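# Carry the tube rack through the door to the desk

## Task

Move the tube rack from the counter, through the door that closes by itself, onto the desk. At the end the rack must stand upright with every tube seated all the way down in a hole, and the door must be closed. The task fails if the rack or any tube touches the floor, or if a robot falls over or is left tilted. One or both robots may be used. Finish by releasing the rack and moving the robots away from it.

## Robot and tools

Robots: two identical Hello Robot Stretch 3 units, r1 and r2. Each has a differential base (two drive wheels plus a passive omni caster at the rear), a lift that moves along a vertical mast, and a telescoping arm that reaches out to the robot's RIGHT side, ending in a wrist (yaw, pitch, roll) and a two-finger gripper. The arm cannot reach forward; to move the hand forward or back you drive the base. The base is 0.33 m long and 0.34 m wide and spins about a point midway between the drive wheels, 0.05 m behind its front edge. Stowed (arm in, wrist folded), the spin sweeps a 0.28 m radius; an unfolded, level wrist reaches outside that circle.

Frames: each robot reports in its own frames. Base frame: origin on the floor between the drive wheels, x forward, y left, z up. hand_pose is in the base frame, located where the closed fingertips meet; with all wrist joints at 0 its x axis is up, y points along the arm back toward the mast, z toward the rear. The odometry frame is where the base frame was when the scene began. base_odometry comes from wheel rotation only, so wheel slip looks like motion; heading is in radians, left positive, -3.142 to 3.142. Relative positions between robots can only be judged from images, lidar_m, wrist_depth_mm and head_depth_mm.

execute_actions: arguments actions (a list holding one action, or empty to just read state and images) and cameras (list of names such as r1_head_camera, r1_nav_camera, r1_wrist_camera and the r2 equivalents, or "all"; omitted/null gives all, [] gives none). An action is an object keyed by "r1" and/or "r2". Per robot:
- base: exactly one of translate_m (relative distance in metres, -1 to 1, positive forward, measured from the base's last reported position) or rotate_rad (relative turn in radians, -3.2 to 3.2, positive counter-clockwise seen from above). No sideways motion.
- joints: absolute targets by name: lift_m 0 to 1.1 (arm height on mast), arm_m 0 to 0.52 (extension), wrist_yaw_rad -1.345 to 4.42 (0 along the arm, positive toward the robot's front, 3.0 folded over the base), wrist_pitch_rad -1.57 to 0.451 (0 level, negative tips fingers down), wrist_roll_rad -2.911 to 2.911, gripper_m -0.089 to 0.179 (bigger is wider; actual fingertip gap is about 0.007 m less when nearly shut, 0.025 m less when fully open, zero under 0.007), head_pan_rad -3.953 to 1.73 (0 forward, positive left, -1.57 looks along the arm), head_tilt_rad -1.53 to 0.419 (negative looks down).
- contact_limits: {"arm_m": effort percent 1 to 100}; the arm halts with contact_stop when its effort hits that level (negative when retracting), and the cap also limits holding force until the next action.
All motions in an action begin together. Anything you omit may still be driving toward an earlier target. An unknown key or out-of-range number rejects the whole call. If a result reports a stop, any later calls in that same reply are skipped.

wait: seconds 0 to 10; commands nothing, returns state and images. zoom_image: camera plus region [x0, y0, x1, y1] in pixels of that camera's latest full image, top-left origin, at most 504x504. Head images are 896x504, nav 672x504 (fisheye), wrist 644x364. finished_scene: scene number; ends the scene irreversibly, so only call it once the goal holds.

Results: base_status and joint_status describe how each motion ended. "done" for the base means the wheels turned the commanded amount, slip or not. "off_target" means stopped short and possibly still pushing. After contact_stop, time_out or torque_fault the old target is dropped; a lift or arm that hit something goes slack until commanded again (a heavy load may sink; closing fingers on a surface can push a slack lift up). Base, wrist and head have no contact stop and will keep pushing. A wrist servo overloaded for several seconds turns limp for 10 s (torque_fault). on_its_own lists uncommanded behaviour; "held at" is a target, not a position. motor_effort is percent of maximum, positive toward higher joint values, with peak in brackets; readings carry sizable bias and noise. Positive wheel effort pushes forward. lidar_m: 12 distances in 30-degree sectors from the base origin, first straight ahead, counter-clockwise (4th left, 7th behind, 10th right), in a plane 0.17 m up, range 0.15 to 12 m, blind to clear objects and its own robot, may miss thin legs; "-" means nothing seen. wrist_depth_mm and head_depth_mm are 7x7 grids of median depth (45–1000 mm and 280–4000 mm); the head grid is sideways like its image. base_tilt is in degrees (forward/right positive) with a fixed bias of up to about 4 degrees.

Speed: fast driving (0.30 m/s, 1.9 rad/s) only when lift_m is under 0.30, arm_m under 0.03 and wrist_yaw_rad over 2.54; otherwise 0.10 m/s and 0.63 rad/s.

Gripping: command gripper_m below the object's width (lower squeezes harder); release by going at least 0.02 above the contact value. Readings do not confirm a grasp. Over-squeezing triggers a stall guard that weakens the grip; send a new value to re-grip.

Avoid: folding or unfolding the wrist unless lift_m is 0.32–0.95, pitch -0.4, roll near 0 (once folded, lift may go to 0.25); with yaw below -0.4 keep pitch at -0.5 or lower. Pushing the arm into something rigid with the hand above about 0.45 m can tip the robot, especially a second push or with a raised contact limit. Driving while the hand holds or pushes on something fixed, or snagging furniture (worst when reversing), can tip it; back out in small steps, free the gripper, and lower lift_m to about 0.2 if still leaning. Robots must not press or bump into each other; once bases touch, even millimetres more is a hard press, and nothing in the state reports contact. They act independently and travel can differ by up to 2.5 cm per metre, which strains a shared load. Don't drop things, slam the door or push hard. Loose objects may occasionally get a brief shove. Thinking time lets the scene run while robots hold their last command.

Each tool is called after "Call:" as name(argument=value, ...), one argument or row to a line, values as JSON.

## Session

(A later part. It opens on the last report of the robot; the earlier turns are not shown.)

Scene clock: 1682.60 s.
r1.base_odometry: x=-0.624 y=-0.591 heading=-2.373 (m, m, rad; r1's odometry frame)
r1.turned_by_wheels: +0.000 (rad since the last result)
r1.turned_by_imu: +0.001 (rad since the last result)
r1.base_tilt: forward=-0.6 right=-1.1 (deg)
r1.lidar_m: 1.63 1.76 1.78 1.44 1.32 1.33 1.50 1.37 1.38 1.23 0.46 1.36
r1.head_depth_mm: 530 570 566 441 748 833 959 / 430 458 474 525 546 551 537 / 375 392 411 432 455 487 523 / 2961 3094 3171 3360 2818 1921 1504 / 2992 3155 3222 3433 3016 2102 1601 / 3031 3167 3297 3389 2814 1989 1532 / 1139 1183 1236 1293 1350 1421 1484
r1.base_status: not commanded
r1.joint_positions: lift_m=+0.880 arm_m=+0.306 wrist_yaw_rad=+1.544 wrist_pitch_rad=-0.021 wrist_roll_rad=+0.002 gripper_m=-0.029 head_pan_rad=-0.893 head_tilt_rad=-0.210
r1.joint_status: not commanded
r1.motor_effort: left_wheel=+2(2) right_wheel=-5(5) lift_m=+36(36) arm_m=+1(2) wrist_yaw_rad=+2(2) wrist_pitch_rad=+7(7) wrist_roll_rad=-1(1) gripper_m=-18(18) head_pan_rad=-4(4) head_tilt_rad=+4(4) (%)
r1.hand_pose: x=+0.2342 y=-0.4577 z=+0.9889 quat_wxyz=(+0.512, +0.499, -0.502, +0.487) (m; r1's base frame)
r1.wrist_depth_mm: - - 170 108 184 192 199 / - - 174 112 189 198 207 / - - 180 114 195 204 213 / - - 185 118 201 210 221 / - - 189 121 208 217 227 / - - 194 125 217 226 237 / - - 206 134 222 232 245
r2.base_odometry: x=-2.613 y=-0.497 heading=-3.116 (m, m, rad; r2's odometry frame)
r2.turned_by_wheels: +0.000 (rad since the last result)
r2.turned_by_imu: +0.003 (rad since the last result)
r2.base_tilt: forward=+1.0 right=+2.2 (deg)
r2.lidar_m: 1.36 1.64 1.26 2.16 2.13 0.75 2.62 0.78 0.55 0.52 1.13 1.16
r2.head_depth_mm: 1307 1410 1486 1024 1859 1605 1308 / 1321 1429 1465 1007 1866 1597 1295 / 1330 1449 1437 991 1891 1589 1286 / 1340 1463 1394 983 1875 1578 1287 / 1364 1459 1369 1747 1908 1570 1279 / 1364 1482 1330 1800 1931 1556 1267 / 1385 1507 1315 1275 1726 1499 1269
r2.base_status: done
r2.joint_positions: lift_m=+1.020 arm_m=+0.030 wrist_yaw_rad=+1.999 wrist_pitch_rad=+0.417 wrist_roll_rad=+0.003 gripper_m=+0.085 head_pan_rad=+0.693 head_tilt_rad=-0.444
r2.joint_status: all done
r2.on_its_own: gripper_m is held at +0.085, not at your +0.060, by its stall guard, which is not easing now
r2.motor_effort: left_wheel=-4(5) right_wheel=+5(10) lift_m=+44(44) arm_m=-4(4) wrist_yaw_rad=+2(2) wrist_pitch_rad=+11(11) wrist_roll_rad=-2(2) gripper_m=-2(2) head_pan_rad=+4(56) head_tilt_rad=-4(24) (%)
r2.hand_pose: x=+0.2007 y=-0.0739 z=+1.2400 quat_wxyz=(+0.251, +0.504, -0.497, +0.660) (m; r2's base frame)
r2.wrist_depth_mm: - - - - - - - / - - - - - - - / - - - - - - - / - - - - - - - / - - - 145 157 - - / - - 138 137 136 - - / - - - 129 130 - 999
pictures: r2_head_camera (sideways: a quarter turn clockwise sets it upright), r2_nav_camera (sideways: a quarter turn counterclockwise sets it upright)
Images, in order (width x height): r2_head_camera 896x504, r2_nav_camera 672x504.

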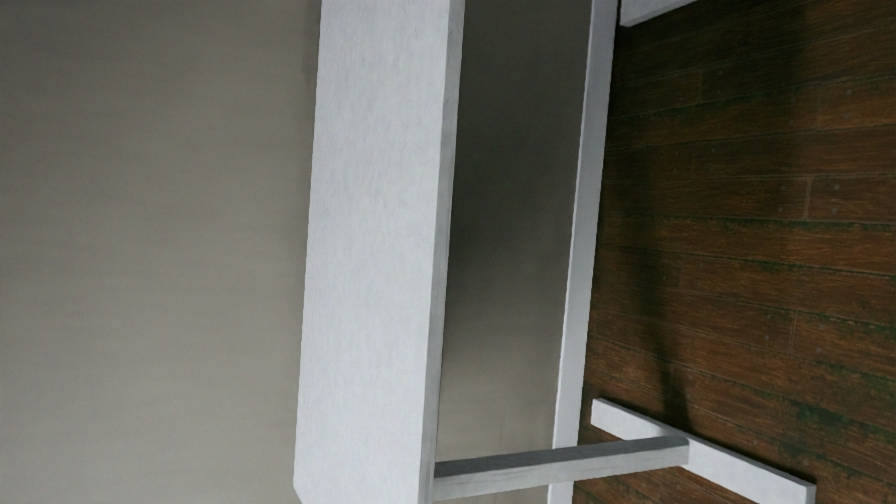

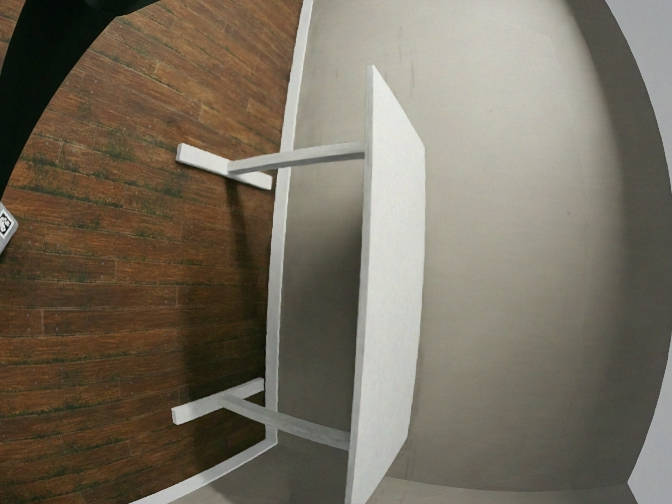

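Call:
execute_actions(
  actions=[
    {"r1":{"joints":{"gripper_m":0.15}},"r2":{"base":{"rotate_rad":0.7},"joints":{"head_pan_rad":0.35,"head_tilt_rad":-0.6}}},
  ],
  cameras=["r2_nav_camera","r1_wrist_camera"],
)

Scene clock: 1729.17 s.
r1.base_odometry: x=-0.624 y=-0.591 heading=-2.374 (m, m, rad; r1's odometry frame)
r1.turned_by_wheels: +0.000 (rad since the last result)
r1.turned_by_imu: +0.001 (rad since the last result)
r1.base_tilt: forward=-0.6 right=-1.0 (deg)
r1.lidar_m: 1.63 1.77 1.77 1.44 1.32 1.34 1.50 1.37 1.38 1.38 0.88 0.82
r1.head_depth_mm: 930 979 1037 1098 1167 1257 1344 / 872 916 963 1021 1073 1141 1227 / 819 860 901 946 1003 1050 1126 / 776 810 846 888 932 983 1039 / 735 765 801 836 877 917 968 / 696 726 745 775 814 859 905 / 670 700 731 772 1341 1412 1490
r1.base_status: not commanded
r1.joint_positions: lift_m=+0.880 arm_m=+0.306 wrist_yaw_rad=+1.543 wrist_pitch_rad=-0.021 wrist_roll_rad=+0.002 gripper_m=+0.150 head_pan_rad=-0.893 head_tilt_rad=-0.210
r1.joint_status: all done
r1.motor_effort: left_wheel=+1(3) right_wheel=+0(5) lift_m=+36(36) arm_m=+2(2) wrist_yaw_rad=+3(4) wrist_pitch_rad=+7(7) wrist_roll_rad=-1(1) gripper_m=+0(79) head_pan_rad=-4(4) head_tilt_rad=+5(4) (%)
r1.hand_pose: x=+0.2342 y=-0.4580 z=+0.9889 quat_wxyz=(+0.512, +0.499, -0.502, +0.487) (m; r1's base frame)
r1.wrist_depth_mm: - - - 540 508 476 449 / - - - 557 530 487 452 / - - - 581 539 506 470 / - - - 606 556 519 478 / - - - 634 576 528 495 / - - - 659 591 528 511 / - - - 655 614 567 522
r2.base_odometry: x=-2.613 y=-0.497 heading=-2.416 (m, m, rad; r2's odometry frame)
r2.turned_by_wheels: +0.700 (rad since the last result)
r2.turned_by_imu: +0.695 (rad since the last result)
r2.base_tilt: forward=+1.1 right=+2.2 (deg)
r2.lidar_m: 1.64 1.26 2.60 1.09 0.92 0.76 0.59 0.52 0.59 1.14 1.22 1.36
r2.head_depth_mm: 1293 1378 966 1781 1770 1433 1201 / 1354 1438 957 1834 1759 1422 1195 / 1417 1499 1017 1974 1732 1410 1193 / 1486 1574 1066 1959 1675 1398 1178 / 1559 1709 1940 2131 1713 1396 1180 / 1647 1842 2090 2184 1713 1386 1165 / 1742 1978 2246 2147 1692 1381 1164
r2.base_status: done
r2.joint_positions: lift_m=+1.020 arm_m=+0.030 wrist_yaw_rad=+1.999 wrist_pitch_rad=+0.417 wrist_roll_rad=+0.003 gripper_m=+0.085 head_pan_rad=+0.357 head_tilt_rad=-0.593
r2.joint_status: all done
r2.on_its_own: gripper_m is held at +0.085, not at your +0.060, by its stall guard, which is not easing now
r2.motor_effort: left_wheel=-4(9) right_wheel=+5(12) lift_m=+44(44) arm_m=-4(4) wrist_yaw_rad=+2(1) wrist_pitch_rad=+11(11) wrist_roll_rad=-2(2) gripper_m=-2(2) head_pan_rad=-4(36) head_tilt_rad=-5(24) (%)
r2.hand_pose: x=+0.2007 y=-0.0739 z=+1.2400 quat_wxyz=(+0.251, +0.504, -0.497, +0.660) (m; r2's base frame)
r2.wrist_depth_mm: - - - - - - - / - - - - - - - / - - - - - - - / - - - - - - - / - - - 146 157 - - / - - 137 137 136 - - / - - - 129 130 - -
pictures: r1_wrist_camera, r2_nav_camera (sideways: a quarter turn counterclockwise sets it upright)
Images, in order (width x height): r1_wrist_camera 644x364, r2_nav_camera 672x504.

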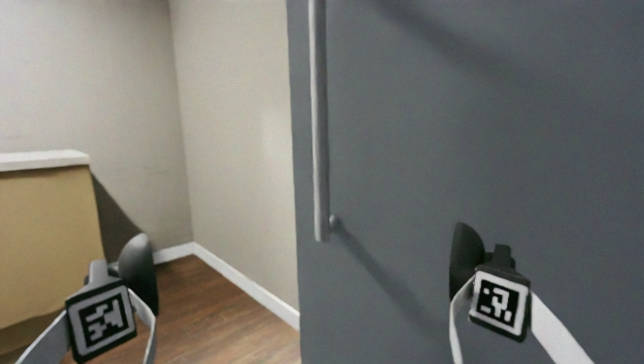

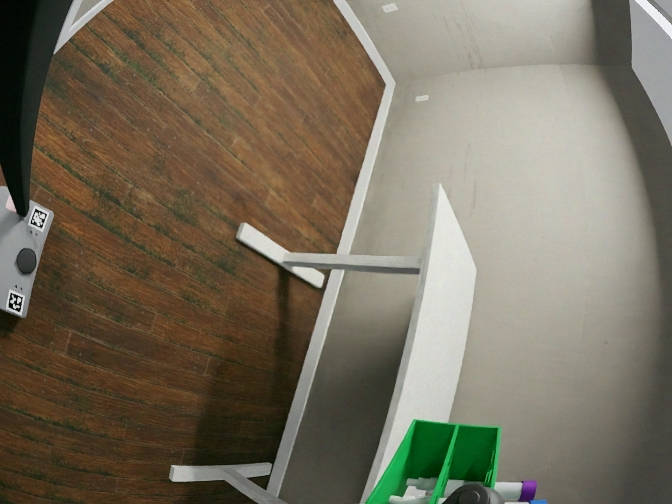

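Call:
execute_actions(
  actions=[
    {"r1":{"joints":{"arm_m":0.0}},"r2":{"base":{"translate_m":0.6},"joints":{"head_pan_rad":0.0,"head_tilt_rad":-0.9}}},
  ],
  cameras=["r2_nav_camera","r2_head_camera","r1_head_camera"],
)

Scene clock: 1745.27 s.
r1.base_odometry: x=-0.624 y=-0.591 heading=-2.374 (m, m, rad; r1's odometry frame)
r1.turned_by_wheels: +0.000 (rad since the last result)
r1.turned_by_imu: +0.002 (rad since the last result)
r1.base_tilt: forward=-0.6 right=-1.1 (deg)
r1.lidar_m: 1.64 1.76 1.77 1.44 1.32 1.34 1.50 1.38 1.38 1.42 1.30 1.32
r1.head_depth_mm: 1104 1156 1208 1261 1325 1393 1460 / 1113 1160 1210 1268 1328 1390 1460 / 1120 1161 1213 1270 1335 1400 1470 / 1121 1172 1217 1280 1342 1409 1474 / 1124 1171 1227 1281 1343 1412 1479 / 1129 1178 1224 1279 1357 1420 1490 / 1123 1173 1228 1292 1350 1421 1491
r1.base_status: not commanded
r1.joint_positions: lift_m=+0.880 arm_m=+0.003 wrist_yaw_rad=+1.545 wrist_pitch_rad=-0.021 wrist_roll_rad=+0.002 gripper_m=+0.150 head_pan_rad=-0.893 head_tilt_rad=-0.210
r1.joint_status: all done
joint sent to its limit — the command would take r1.arm_m past its lower limit, so that joint was sent only as far as its limit.
r1.motor_effort: left_wheel=+1(1) right_wheel=-1(0) lift_m=+36(36) arm_m=-5(4) wrist_yaw_rad=+1(4) wrist_pitch_rad=+7(7) wrist_roll_rad=-1(1) gripper_m=+0(0) head_pan_rad=-3(4) head_tilt_rad=+4(4) (%)
r1.hand_pose: x=+0.2342 y=-0.1548 z=+0.9889 quat_wxyz=(+0.512, +0.499, -0.501, +0.488) (m; r1's base frame)
r1.wrist_depth_mm: - - - - - 958 832 / - - - - - - 868 / - - - - - - 874 / - - - - - - 904 / - - - - - - 897 / - - - - - - 909 / - - - - - - 894
r2.base_odometry: x=-3.062 y=-0.895 heading=-2.416 (m, m, rad; r2's odometry frame)
r2.turned_by_wheels: +0.000 (rad since the last result)
r2.turned_by_imu: +0.004 (rad since the last result)
r2.base_tilt: forward=+1.0 right=+2.3 (deg)
r2.lidar_m: 1.05 0.72 1.66 2.56 1.26 1.07 1.05 1.05 1.21 1.19 0.93 1.06
r2.head_depth_mm: - - - 429 383 1235 1095 / - - 484 426 382 1224 1089 / - - 507 424 387 1223 1079 / - 594 506 422 384 1218 1081 / 835 627 502 419 1305 1212 1077 / 828 622 499 417 1300 1203 1071 / 818 616 496 414 1254 1190 1073
r2.base_status: done
r2.joint_positions: lift_m=+1.020 arm_m=+0.030 wrist_yaw_rad=+1.999 wrist_pitch_rad=+0.417 wrist_roll_rad=+0.003 gripper_m=+0.085 head_pan_rad=+0.007 head_tilt_rad=-0.889
r2.joint_status: all done
r2.on_its_own: gripper_m is held at +0.085, not at your +0.060, by its stall guard, which is not easing now
r2.motor_effort: left_wheel=-4(6) right_wheel=+5(10) lift_m=+44(44) arm_m=-4(4) wrist_yaw_rad=+0(1) wrist_pitch_rad=+11(11) wrist_roll_rad=-2(2) gripper_m=-2(2) head_pan_rad=-5(34) head_tilt_rad=-8(36) (%)
r2.hand_pose: x=+0.2007 y=-0.0739 z=+1.2400 quat_wxyz=(+0.251, +0.504, -0.497, +0.660) (m; r2's base frame)
r2.wrist_depth_mm: - - - - - - 873 / - - - - - 974 863 / - - - - - 925 832 / - - - - - 905 804 / - - - 146 157 887 759 / - - 137 137 136 825 745 / - - - 128 130 801 726
pictures: r1_head_camera (sideways: a quarter turn clockwise sets it upright), r2_head_camera (sideways: a quarter turn clockwise sets it upright), r2_nav_camera (sideways: a quarter turn counterclockwise sets it upright)
Images, in order (width x height): r1_head_camera 896x504, r2_head_camera 896x504, r2_nav_camera 672x504.

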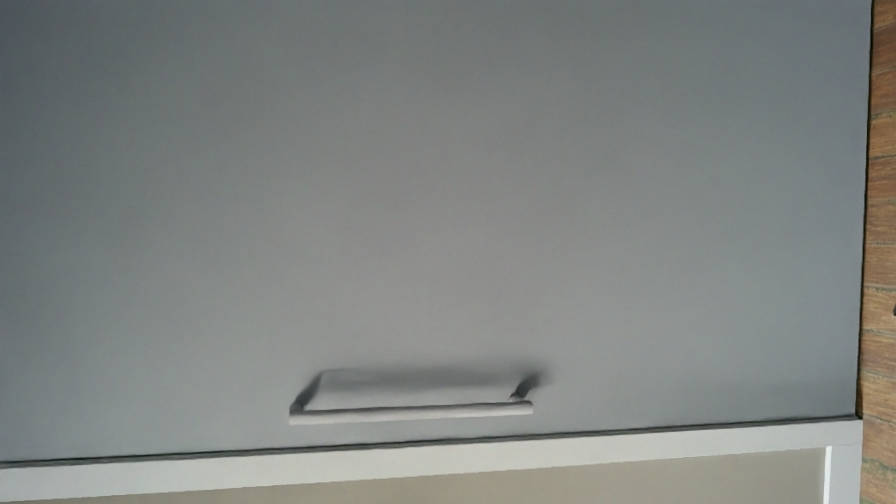

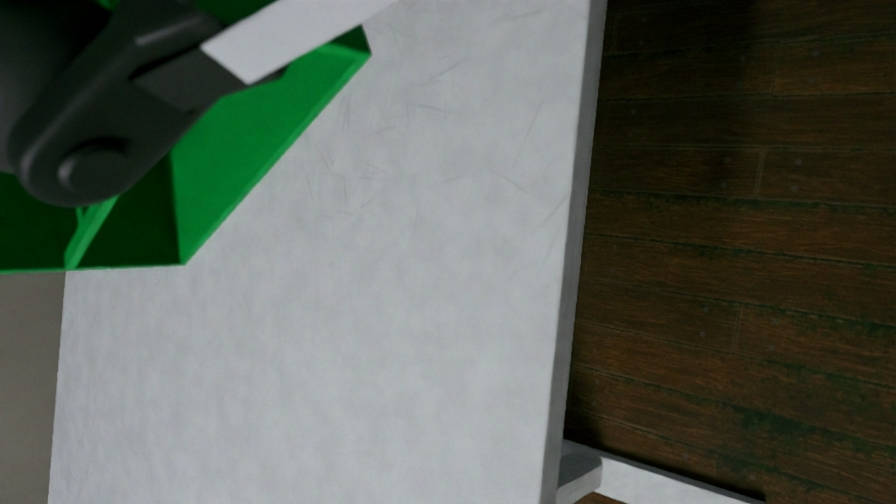

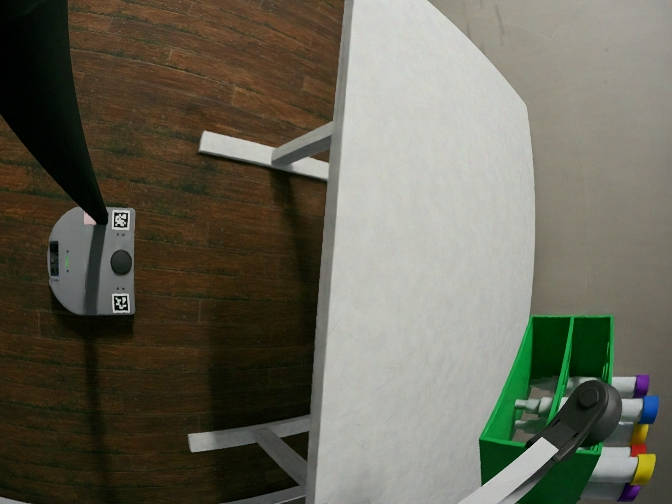

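Call:
execute_actions(
  actions=[
    {"r2":{"base":{"translate_m":0.12},"joints":{"lift_m":0.86,"head_tilt_rad":-0.7}}},
  ],
  cameras=["r2_head_camera","r2_wrist_camera"],
)

Scene clock: 1759.20 s.
r1.base_odometry: x=-0.624 y=-0.591 heading=-2.374 (m, m, rad; r1's odometry frame)
r1.turned_by_wheels: +0.000 (rad since the last result)
r1.turned_by_imu: +0.001 (rad since the last result)
r1.base_tilt: forward=-0.7 right=-1.0 (deg)
r1.lidar_m: 1.63 1.76 1.78 1.44 1.32 1.34 1.50 1.37 1.39 1.42 1.30 1.31
r1.head_depth_mm: 1112 1156 1207 1261 1321 1395 1461 / 1109 1160 1211 1268 1326 1393 1456 / 1119 1164 1217 1271 1330 1402 1469 / 1119 1165 1221 1272 1341 1404 1468 / 1128 1174 1225 1280 1345 1418 1481 / 1128 1181 1221 1281 1352 1422 1489 / 1127 1178 1229 1285 1347 1425 1490
r1.base_status: not commanded
r1.joint_positions: lift_m=+0.880 arm_m=+0.003 wrist_yaw_rad=+1.545 wrist_pitch_rad=-0.021 wrist_roll_rad=+0.002 gripper_m=+0.150 head_pan_rad=-0.893 head_tilt_rad=-0.210
r1.joint_status: not commanded
r1.motor_effort: left_wheel=+1(1) right_wheel=-1(1) lift_m=+36(36) arm_m=-5(5) wrist_yaw_rad=+2(2) wrist_pitch_rad=+7(7) wrist_roll_rad=-1(1) gripper_m=+0(0) head_pan_rad=-4(5) head_tilt_rad=+4(4) (%)
r1.hand_pose: x=+0.2342 y=-0.1548 z=+0.9889 quat_wxyz=(+0.512, +0.499, -0.501, +0.488) (m; r1's base frame)
r1.wrist_depth_mm: - - - - - 934 857 / - - - - - - 856 / - - - - - - 873 / - - - - - - 878 / - - - - - - 897 / - - - - - - 918 / - - - - - - 903
r2.base_odometry: x=-3.152 y=-0.975 heading=-2.417 (m, m, rad; r2's odometry frame)
r2.turned_by_wheels: +0.000 (rad since the last result)
r2.turned_by_imu: +0.001 (rad since the last result)
r2.base_tilt: forward=+1.0 right=+2.3 (deg)
r2.lidar_m: 0.93 0.63 1.47 2.54 1.41 1.19 1.17 1.17 1.23 1.21 0.87 0.94
r2.head_depth_mm: 726 821 701 567 - 337 303 / 736 829 696 562 - - 301 / 745 838 687 327 295 - 300 / 755 842 680 516 339 341 299 / 761 848 673 513 413 347 298 / 770 857 666 508 411 344 296 / 777 866 659 504 408 342 298
r2.base_status: done
r2.joint_positions: lift_m=+0.860 arm_m=+0.030 wrist_yaw_rad=+1.999 wrist_pitch_rad=+0.418 wrist_roll_rad=+0.003 gripper_m=+0.085 head_pan_rad=+0.007 head_tilt_rad=-0.705
r2.joint_status: all done
r2.on_its_own: gripper_m is held at +0.085, not at your +0.060, by its stall guard, which is not easing now
r2.motor_effort: left_wheel=-4(5) right_wheel=+4(11) lift_m=+24(38) arm_m=-4(4) wrist_yaw_rad=+1(1) wrist_pitch_rad=+11(11) wrist_roll_rad=-2(2) gripper_m=-3(2) head_pan_rad=-4(5) head_tilt_rad=+3(26) (%)
r2.hand_pose: x=+0.2006 y=-0.0739 z=+1.0810 quat_wxyz=(+0.250, +0.504, -0.497, +0.661) (m; r2's base frame)
r2.wrist_depth_mm: - - - - - 897 779 / - - - - - 847 749 / - - - - 976 822 726 / - - - - 887 822 697 / - - - 145 157 765 665 / - - 137 137 136 728 657 / - 607 305 128 130 605 625
pictures: r2_head_camera (sideways: a quarter turn clockwise sets it upright), r2_wrist_camera
Images, in order (width x height): r2_head_camera 896x504, r2_wrist_camera 644x364.

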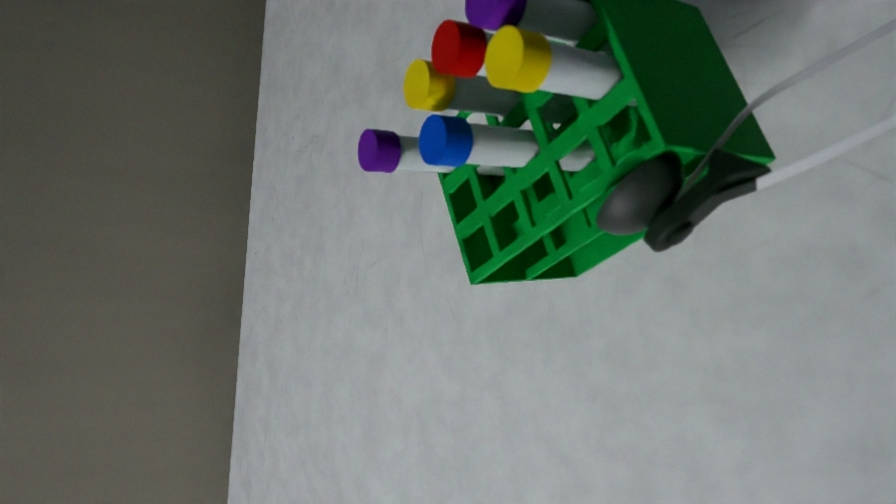

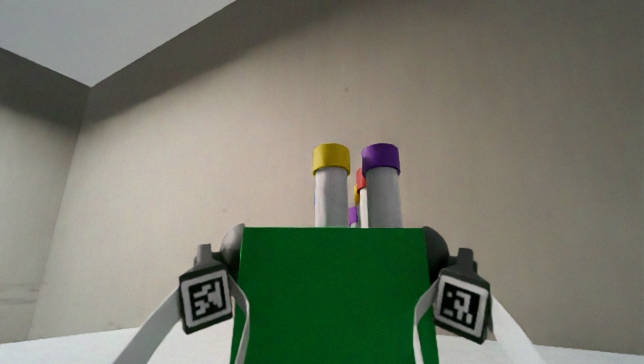

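Call:
execute_actions(
  actions=[
    {"r2":{"joints":{"lift_m":0.80}}},
  ],
  cameras=["r2_head_camera"],
)

Scene clock: 1765.07 s.
r1.base_odometry: x=-0.624 y=-0.591 heading=-2.374 (m, m, rad; r1's odometry frame)
r1.turned_by_wheels: +0.000 (rad since the last result)
r1.turned_by_imu: +0.001 (rad since the last result)
r1.base_tilt: forward=-0.6 right=-1.0 (deg)
r1.lidar_m: 1.63 1.76 1.77 1.44 1.32 1.34 1.50 1.37 1.39 1.42 1.30 1.31
r1.head_depth_mm: 1110 1159 1201 1261 1326 1393 1459 / 1114 1159 1215 1268 1328 1397 1459 / 1118 1162 1211 1271 1328 1401 1464 / 1122 1172 1219 1277 1337 1411 1472 / 1123 1176 1230 1280 1347 1420 1478 / 1127 1181 1222 1279 1355 1418 1483 / 1125 1184 1229 1291 1350 1415 1487
r1.base_status: not commanded
r1.joint_positions: lift_m=+0.880 arm_m=+0.003 wrist_yaw_rad=+1.545 wrist_pitch_rad=-0.021 wrist_roll_rad=+0.002 gripper_m=+0.150 head_pan_rad=-0.893 head_tilt_rad=-0.210
r1.joint_status: not commanded
r1.motor_effort: left_wheel=+0(0) right_wheel=-1(0) lift_m=+36(36) arm_m=-5(5) wrist_yaw_rad=+1(2) wrist_pitch_rad=+7(7) wrist_roll_rad=-1(1) gripper_m=+0(1) head_pan_rad=-4(5) head_tilt_rad=+4(4) (%)
r1.hand_pose: x=+0.2342 y=-0.1548 z=+0.9889 quat_wxyz=(+0.512, +0.499, -0.501, +0.488) (m; r1's base frame)
r1.wrist_depth_mm: - - - - - 994 855 / - - - - - 986 871 / - - - - - - 880 / - - - - - - 891 / - - - - - - 909 / - - - - - - 917 / - - - - - - 895
r2.base_odometry: x=-3.152 y=-0.975 heading=-2.417 (m, m, rad; r2's odometry frame)
r2.turned_by_wheels: +0.000 (rad since the last result)
r2.turned_by_imu: +0.001 (rad since the last result)
r2.base_tilt: forward=+1.1 right=+2.2 (deg)
r2.lidar_m: 0.93 0.63 1.47 2.55 1.42 1.19 1.17 1.16 1.23 1.21 0.87 0.94
r2.head_depth_mm: 726 820 701 527 449 303 303 / 735 831 693 525 300 - 296 / 745 842 687 520 314 311 294 / 752 840 682 517 361 348 299 / 762 845 674 511 413 346 298 / 769 857 666 509 411 344 296 / 782 865 661 504 407 342 298
r2.base_status: not commanded
r2.joint_positions: lift_m=+0.800 arm_m=+0.030 wrist_yaw_rad=+2.000 wrist_pitch_rad=+0.433 wrist_roll_rad=+0.003 gripper_m=+0.085 head_pan_rad=+0.007 head_tilt_rad=-0.705
r2.joint_status: all done
r2.on_its_own: gripper_m is held at +0.085, not at your +0.060, by its stall guard, which is not easing now
r2.motor_effort: left_wheel=-4(4) right_wheel=+6(6) lift_m=+20(24) arm_m=-4(4) wrist_yaw_rad=-1(1) wrist_pitch_rad=+5(11) wrist_roll_rad=-2(2) gripper_m=-2(2) head_pan_rad=-4(4) head_tilt_rad=+3(3) (%)
r2.hand_pose: x=+0.1993 y=-0.0743 z=+1.0250 quat_wxyz=(+0.245, +0.500, -0.501, +0.663) (m; r2's base frame)
r2.wrist_depth_mm: - - - - - 916 789 / - - - - - 870 755 / - - - - 974 821 722 / - - - - 899 811 690 / - - - 146 157 777 687 / - - 138 137 136 725 652 / 341 349 132 129 130 350 430
pictures: r2_head_camera (sideways: a quarter turn clockwise sets it upright)
Images, in order (width x height): r2_head_camera 896x504.

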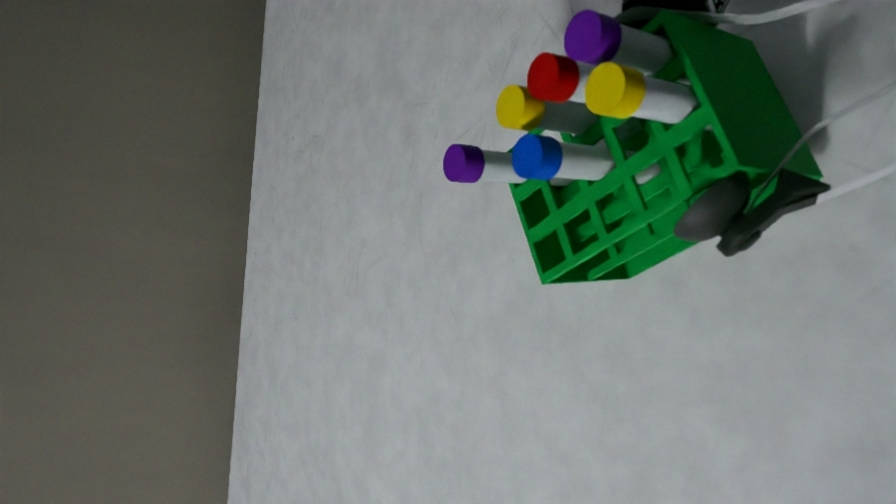

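Call:
execute_actions(
  actions=[
    {"r2":{"joints":{"gripper_m":0.16}}},
  ],
  cameras=["r2_head_camera","r2_wrist_camera"],
)

Scene clock: 1778.23 s.
r1.base_odometry: x=-0.624 y=-0.591 heading=-2.374 (m, m, rad; r1's odometry frame)
r1.turned_by_wheels: +0.000 (rad since the last result)
r1.turned_by_imu: +0.001 (rad since the last result)
r1.base_tilt: forward=-0.6 right=-1.2 (deg)
r1.lidar_m: 1.63 1.76 1.78 1.44 1.32 1.34 1.50 1.37 1.39 1.42 1.30 1.32
r1.head_depth_mm: 1109 1155 1206 1259 1323 1385 1458 / 1114 1158 1208 1269 1326 1396 1457 / 1119 1168 1211 1273 1328 1395 1467 / 1117 1170 1224 1276 1341 1407 1474 / 1125 1170 1228 1284 1341 1408 1481 / 1127 1182 1221 1287 1350 1416 1482 / 1127 1172 1230 1278 1352 1417 1489
r1.base_status: not commanded
r1.joint_positions: lift_m=+0.880 arm_m=+0.003 wrist_yaw_rad=+1.545 wrist_pitch_rad=-0.021 wrist_roll_rad=+0.002 gripper_m=+0.150 head_pan_rad=-0.893 head_tilt_rad=-0.210
r1.joint_status: not commanded
r1.motor_effort: left_wheel=+1(1) right_wheel=+0(0) lift_m=+36(36) arm_m=-5(5) wrist_yaw_rad=+2(1) wrist_pitch_rad=+7(7) wrist_roll_rad=-1(1) gripper_m=+1(1) head_pan_rad=-5(4) head_tilt_rad=+4(4) (%)
r1.hand_pose: x=+0.2342 y=-0.1548 z=+0.9889 quat_wxyz=(+0.512, +0.499, -0.501, +0.488) (m; r1's base frame)
r1.wrist_depth_mm: - - - - - 979 849 / - - - - - 970 842 / - - - - - - 889 / - - - - - - 892 / - - - - - - 918 / - - - - - - 936 / - - - - - - 900
r2.base_odometry: x=-3.152 y=-0.975 heading=-2.417 (m, m, rad; r2's odometry frame)
r2.turned_by_wheels: +0.000 (rad since the last result)
r2.turned_by_imu: +0.001 (rad since the last result)
r2.base_tilt: forward=+1.0 right=+2.3 (deg)
r2.lidar_m: 0.93 0.63 1.47 2.55 1.42 1.19 1.17 1.17 1.22 1.21 0.87 0.94
r2.head_depth_mm: 729 823 703 530 438 330 303 / 736 830 694 524 301 301 298 / 746 838 686 519 334 316 294 / 749 840 681 516 368 341 296 / 760 847 672 511 413 347 297 / 770 859 668 509 411 345 297 / 779 858 661 502 407 342 298
r2.base_status: not commanded
r2.joint_positions: lift_m=+0.800 arm_m=+0.030 wrist_yaw_rad=+2.000 wrist_pitch_rad=+0.434 wrist_roll_rad=+0.003 gripper_m=+0.160 head_pan_rad=+0.007 head_tilt_rad=-0.705
r2.joint_status: all done
r2.motor_effort: left_wheel=-3(3) right_wheel=+6(6) lift_m=+21(21) arm_m=-4(4) wrist_yaw_rad=+0(0) wrist_pitch_rad=+5(5) wrist_roll_rad=-1(1) gripper_m=+1(100) head_pan_rad=-4(5) head_tilt_rad=+3(3) (%)
r2.hand_pose: x=+0.1992 y=-0.0743 z=+1.0252 quat_wxyz=(+0.245, +0.500, -0.501, +0.663) (m; r2's base frame)
r2.wrist_depth_mm: - - - - - 891 784 / - - - - - 854 768 / - - - - 984 832 730 / - - - 187 871 805 700 / - - - 202 838 764 681 / - - 786 133 134 770 646 / 402 306 130 127 128 352 489
pictures: r2_head_camera (sideways: a quarter turn clockwise sets it upright), r2_wrist_camera
Images, in order (width x height): r2_head_camera 896x504, r2_wrist_camera 644x364.

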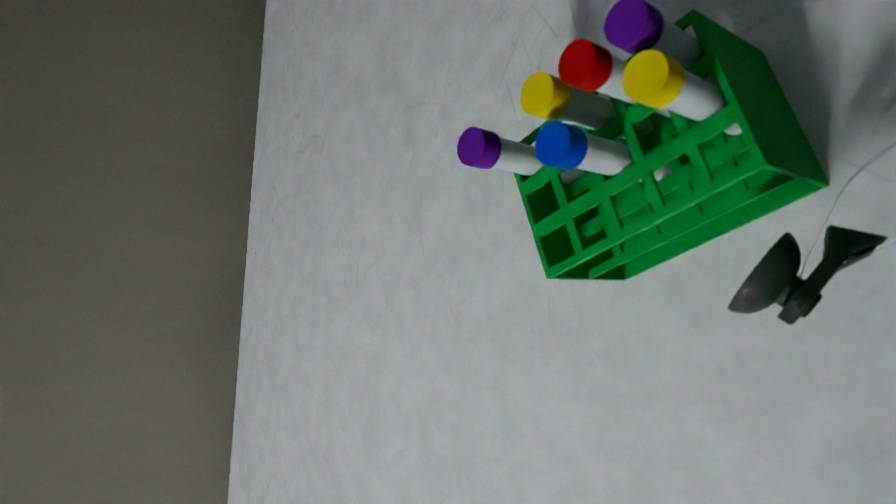

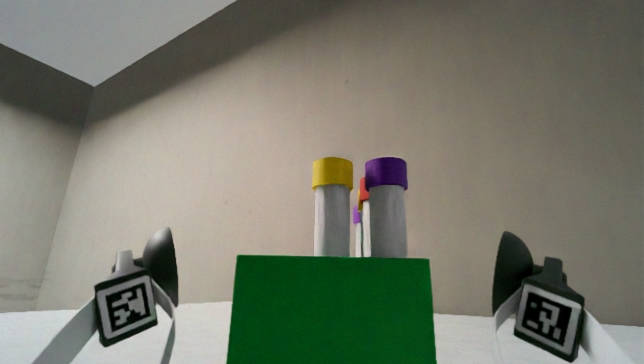

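Call:
execute_actions(
  actions=[
    {"r2":{"joints":{"lift_m":1.0}}},
  ],
  cameras=[],
)

Scene clock: 1793.10 s.
r1.base_odometry: x=-0.624 y=-0.591 heading=-2.374 (m, m, rad; r1's odometry frame)
r1.turned_by_wheels: +0.000 (rad since the last result)
r1.turned_by_imu: +0.001 (rad since the last result)
r1.base_tilt: forward=-0.5 right=-1.1 (deg)
r1.lidar_m: 1.63 1.76 1.77 1.44 1.33 1.34 1.50 1.38 1.39 1.42 1.30 1.32
r1.head_depth_mm: 1115 1154 1209 1258 1323 1393 1457 / 1114 1160 1208 1265 1322 1396 1460 / 1116 1165 1214 1270 1335 1397 1463 / 1123 1171 1219 1276 1338 1401 1471 / 1126 1170 1224 1283 1344 1414 1482 / 1131 1175 1220 1284 1357 1417 1486 / 1124 1175 1228 1294 1350 1424 1486
r1.base_status: not commanded
r1.joint_positions: lift_m=+0.880 arm_m=+0.003 wrist_yaw_rad=+1.545 wrist_pitch_rad=-0.021 wrist_roll_rad=+0.002 gripper_m=+0.150 head_pan_rad=-0.893 head_tilt_rad=-0.210
r1.joint_status: not commanded
r1.motor_effort: left_wheel=+1(1) right_wheel=+0(0) lift_m=+36(36) arm_m=-5(5) wrist_yaw_rad=+2(2) wrist_pitch_rad=+7(7) wrist_roll_rad=-1(1) gripper_m=+0(0) head_pan_rad=-4(5) head_tilt_rad=+4(3) (%)
r1.hand_pose: x=+0.2342 y=-0.1548 z=+0.9889 quat_wxyz=(+0.512, +0.499, -0.501, +0.488) (m; r1's base frame)
r1.wrist_depth_mm: - - - - - 992 855 / - - - - - 1000 866 / - - - - - - 873 / - - - - - - 899 / - - - - - - 903 / - - - - - - 898 / - - - - - - 962
r2.base_odometry: x=-3.152 y=-0.975 heading=-2.417 (m, m, rad; r2's odometry frame)
r2.turned_by_wheels: +0.000 (rad since the last result)
r2.turned_by_imu: +0.001 (rad since the last result)
r2.base_tilt: forward=+1.1 right=+2.3 (deg)
r2.lidar_m: 0.93 0.63 1.47 2.55 1.41 1.18 1.17 1.17 1.23 1.21 0.87 0.94
r2.head_depth_mm: 729 818 702 528 434 339 298 / 734 833 694 542 301 - 297 / 746 839 719 540 312 317 294 / 752 841 - - 367 340 299 / 760 846 700 480 413 346 298 / 772 856 665 507 410 344 296 / 778 870 662 504 408 342 298
r2.base_status: not commanded
r2.joint_positions: lift_m=+1.000 arm_m=+0.030 wrist_yaw_rad=+2.000 wrist_pitch_rad=+0.434 wrist_roll_rad=+0.003 gripper_m=+0.160 head_pan_rad=+0.007 head_tilt_rad=-0.705
r2.joint_status: all done
r2.motor_effort: left_wheel=-3(4) right_wheel=+4(6) lift_m=+43(46) arm_m=-5(5) wrist_yaw_rad=+1(0) wrist_pitch_rad=+5(5) wrist_roll_rad=-2(2) gripper_m=+0(1) head_pan_rad=-5(4) head_tilt_rad=+3(3) (%)
r2.hand_pose: x=+0.1993 y=-0.0743 z=+1.2242 quat_wxyz=(+0.245, +0.500, -0.501, +0.663) (m; r2's base frame)
r2.wrist_depth_mm: - - - - - 927 785 / - - - - - 867 766 / - - - - 984 840 721 / - - - - 951 806 703 / - - - - 881 777 665 / - - - 999 851 774 653 / - - - 962 801 724 615
pictures: none
No camera images: the call's "cameras" was empty. Leave "cameras" out to get every camera's image.

Call:
execute_actions(
  actions=[
    {"r2":{"base":{"translate_m":-0.4},"joints":{"head_tilt_rad":-0.4}}},
  ],
  cameras=["r2_head_camera","r2_wrist_camera"],
)

Scene clock: 1801.83 s.
r1.base_odometry: x=-0.624 y=-0.591 heading=-2.374 (m, m, rad; r1's odometry frame)
r1.turned_by_wheels: +0.000 (rad since the last result)
r1.turned_by_imu: +0.001 (rad since the last result)
r1.base_tilt: forward=-0.6 right=-1.1 (deg)
r1.lidar_m: 1.63 1.76 1.77 1.44 1.32 1.34 1.50 1.37 1.39 1.42 1.30 1.31
r1.head_depth_mm: 1108 1157 1202 1267 1321 1392 1456 / 1108 1156 1213 1261 1326 1394 1459 / 1119 1163 1222 1273 1334 1404 1468 / 1121 1170 1219 1276 1341 1409 1469 / 1125 1174 1227 1286 1348 1409 1488 / 1133 1180 1222 1280 1351 1417 1481 / 1125 1175 1229 1282 1352 1421 1487
r1.base_status: not commanded
r1.joint_positions: lift_m=+0.880 arm_m=+0.003 wrist_yaw_rad=+1.545 wrist_pitch_rad=-0.021 wrist_roll_rad=+0.002 gripper_m=+0.150 head_pan_rad=-0.893 head_tilt_rad=-0.210
r1.joint_status: not commanded
r1.motor_effort: left_wheel=+1(1) right_wheel=+0(0) lift_m=+36(36) arm_m=-5(5) wrist_yaw_rad=+2(2) wrist_pitch_rad=+7(7) wrist_roll_rad=-1(1) gripper_m=+0(0) head_pan_rad=-4(5) head_tilt_rad=+4(4) (%)
r1.hand_pose: x=+0.2342 y=-0.1548 z=+0.9889 quat_wxyz=(+0.512, +0.499, -0.501, +0.488) (m; r1's base frame)
r1.wrist_depth_mm: - - - - - 964 841 / - - - - - 976 858 / - - - - - - 856 / - - - - - - 849 / - - - - - - 904 / - - - - - - 908 / - - - - - - 915
r2.base_odometry: x=-2.852 y=-0.710 heading=-2.417 (m, m, rad; r2's odometry frame)
r2.turned_by_wheels: +0.000 (rad since the last result)
r2.turned_by_imu: -0.001 (rad since the last result)
r2.base_tilt: forward=+1.0 right=+2.3 (deg)
r2.lidar_m: 1.33 0.97 2.10 1.99 0.93 0.79 0.77 0.79 1.10 1.17 1.12 1.11
r2.head_depth_mm: 1053 1132 1220 904 606 1561 1303 / 1069 1136 1237 888 600 1584 1333 / 1079 1158 1239 617 596 1597 1288 / 1090 1172 1256 806 - - 1314 / 1101 1185 1274 858 641 1527 1310 / 1109 1199 1281 845 634 1607 1296 / 1122 1206 1283 828 629 1499 1229
r2.base_status: done
r2.joint_positions: lift_m=+1.000 arm_m=+0.030 wrist_yaw_rad=+2.000 wrist_pitch_rad=+0.434 wrist_roll_rad=+0.003 gripper_m=+0.160 head_pan_rad=+0.007 head_tilt_rad=-0.409
r2.joint_status: all done
r2.motor_effort: left_wheel=-3(9) right_wheel=+4(5) lift_m=+43(43) arm_m=-4(4) wrist_yaw_rad=+0(1) wrist_pitch_rad=+5(5) wrist_roll_rad=-2(2) gripper_m=+0(1) head_pan_rad=-5(4) head_tilt_rad=+6(34) (%)
r2.hand_pose: x=+0.1993 y=-0.0743 z=+1.2242 quat_wxyz=(+0.245, +0.500, -0.501, +0.663) (m; r2's base frame)
r2.wrist_depth_mm: - - - - - - - / - - - - - - - / - - - - - - - / - - - - - - - / - - - - - - 999 / - - - - - - 951 / - - - - - - 907
pictures: r2_head_camera (sideways: a quarter turn clockwise sets it upright), r2_wrist_camera
Images, in order (width x height): r2_head_camera 896x504, r2_wrist_camera 644x364.

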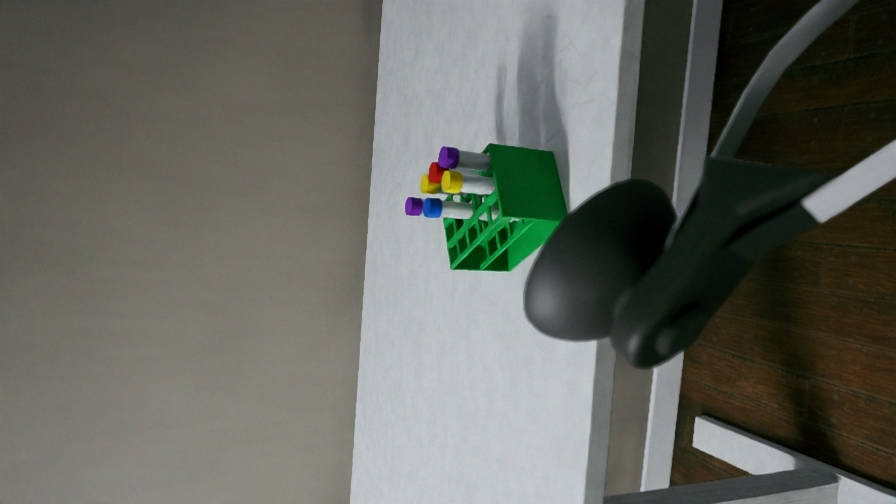

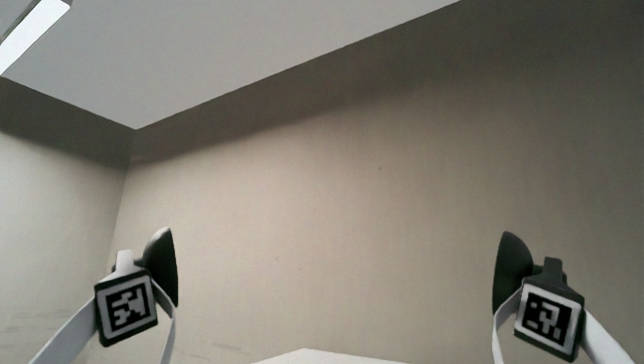

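Call:
zoom_image(
  camera="r2_head_camera",
  region=[380, 120, 600, 290],
)

Region (380, 120, 600, 290) of r2_head_camera's 896x504 image, scaled by 2.291, with more detail than that image has; it fills the top 389 rows of this view, and the rest is white.

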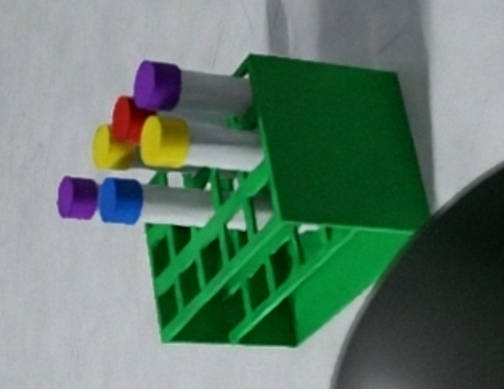

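Call:
finished_scene(
  scene=1,
)

The scene is finished: the task was done.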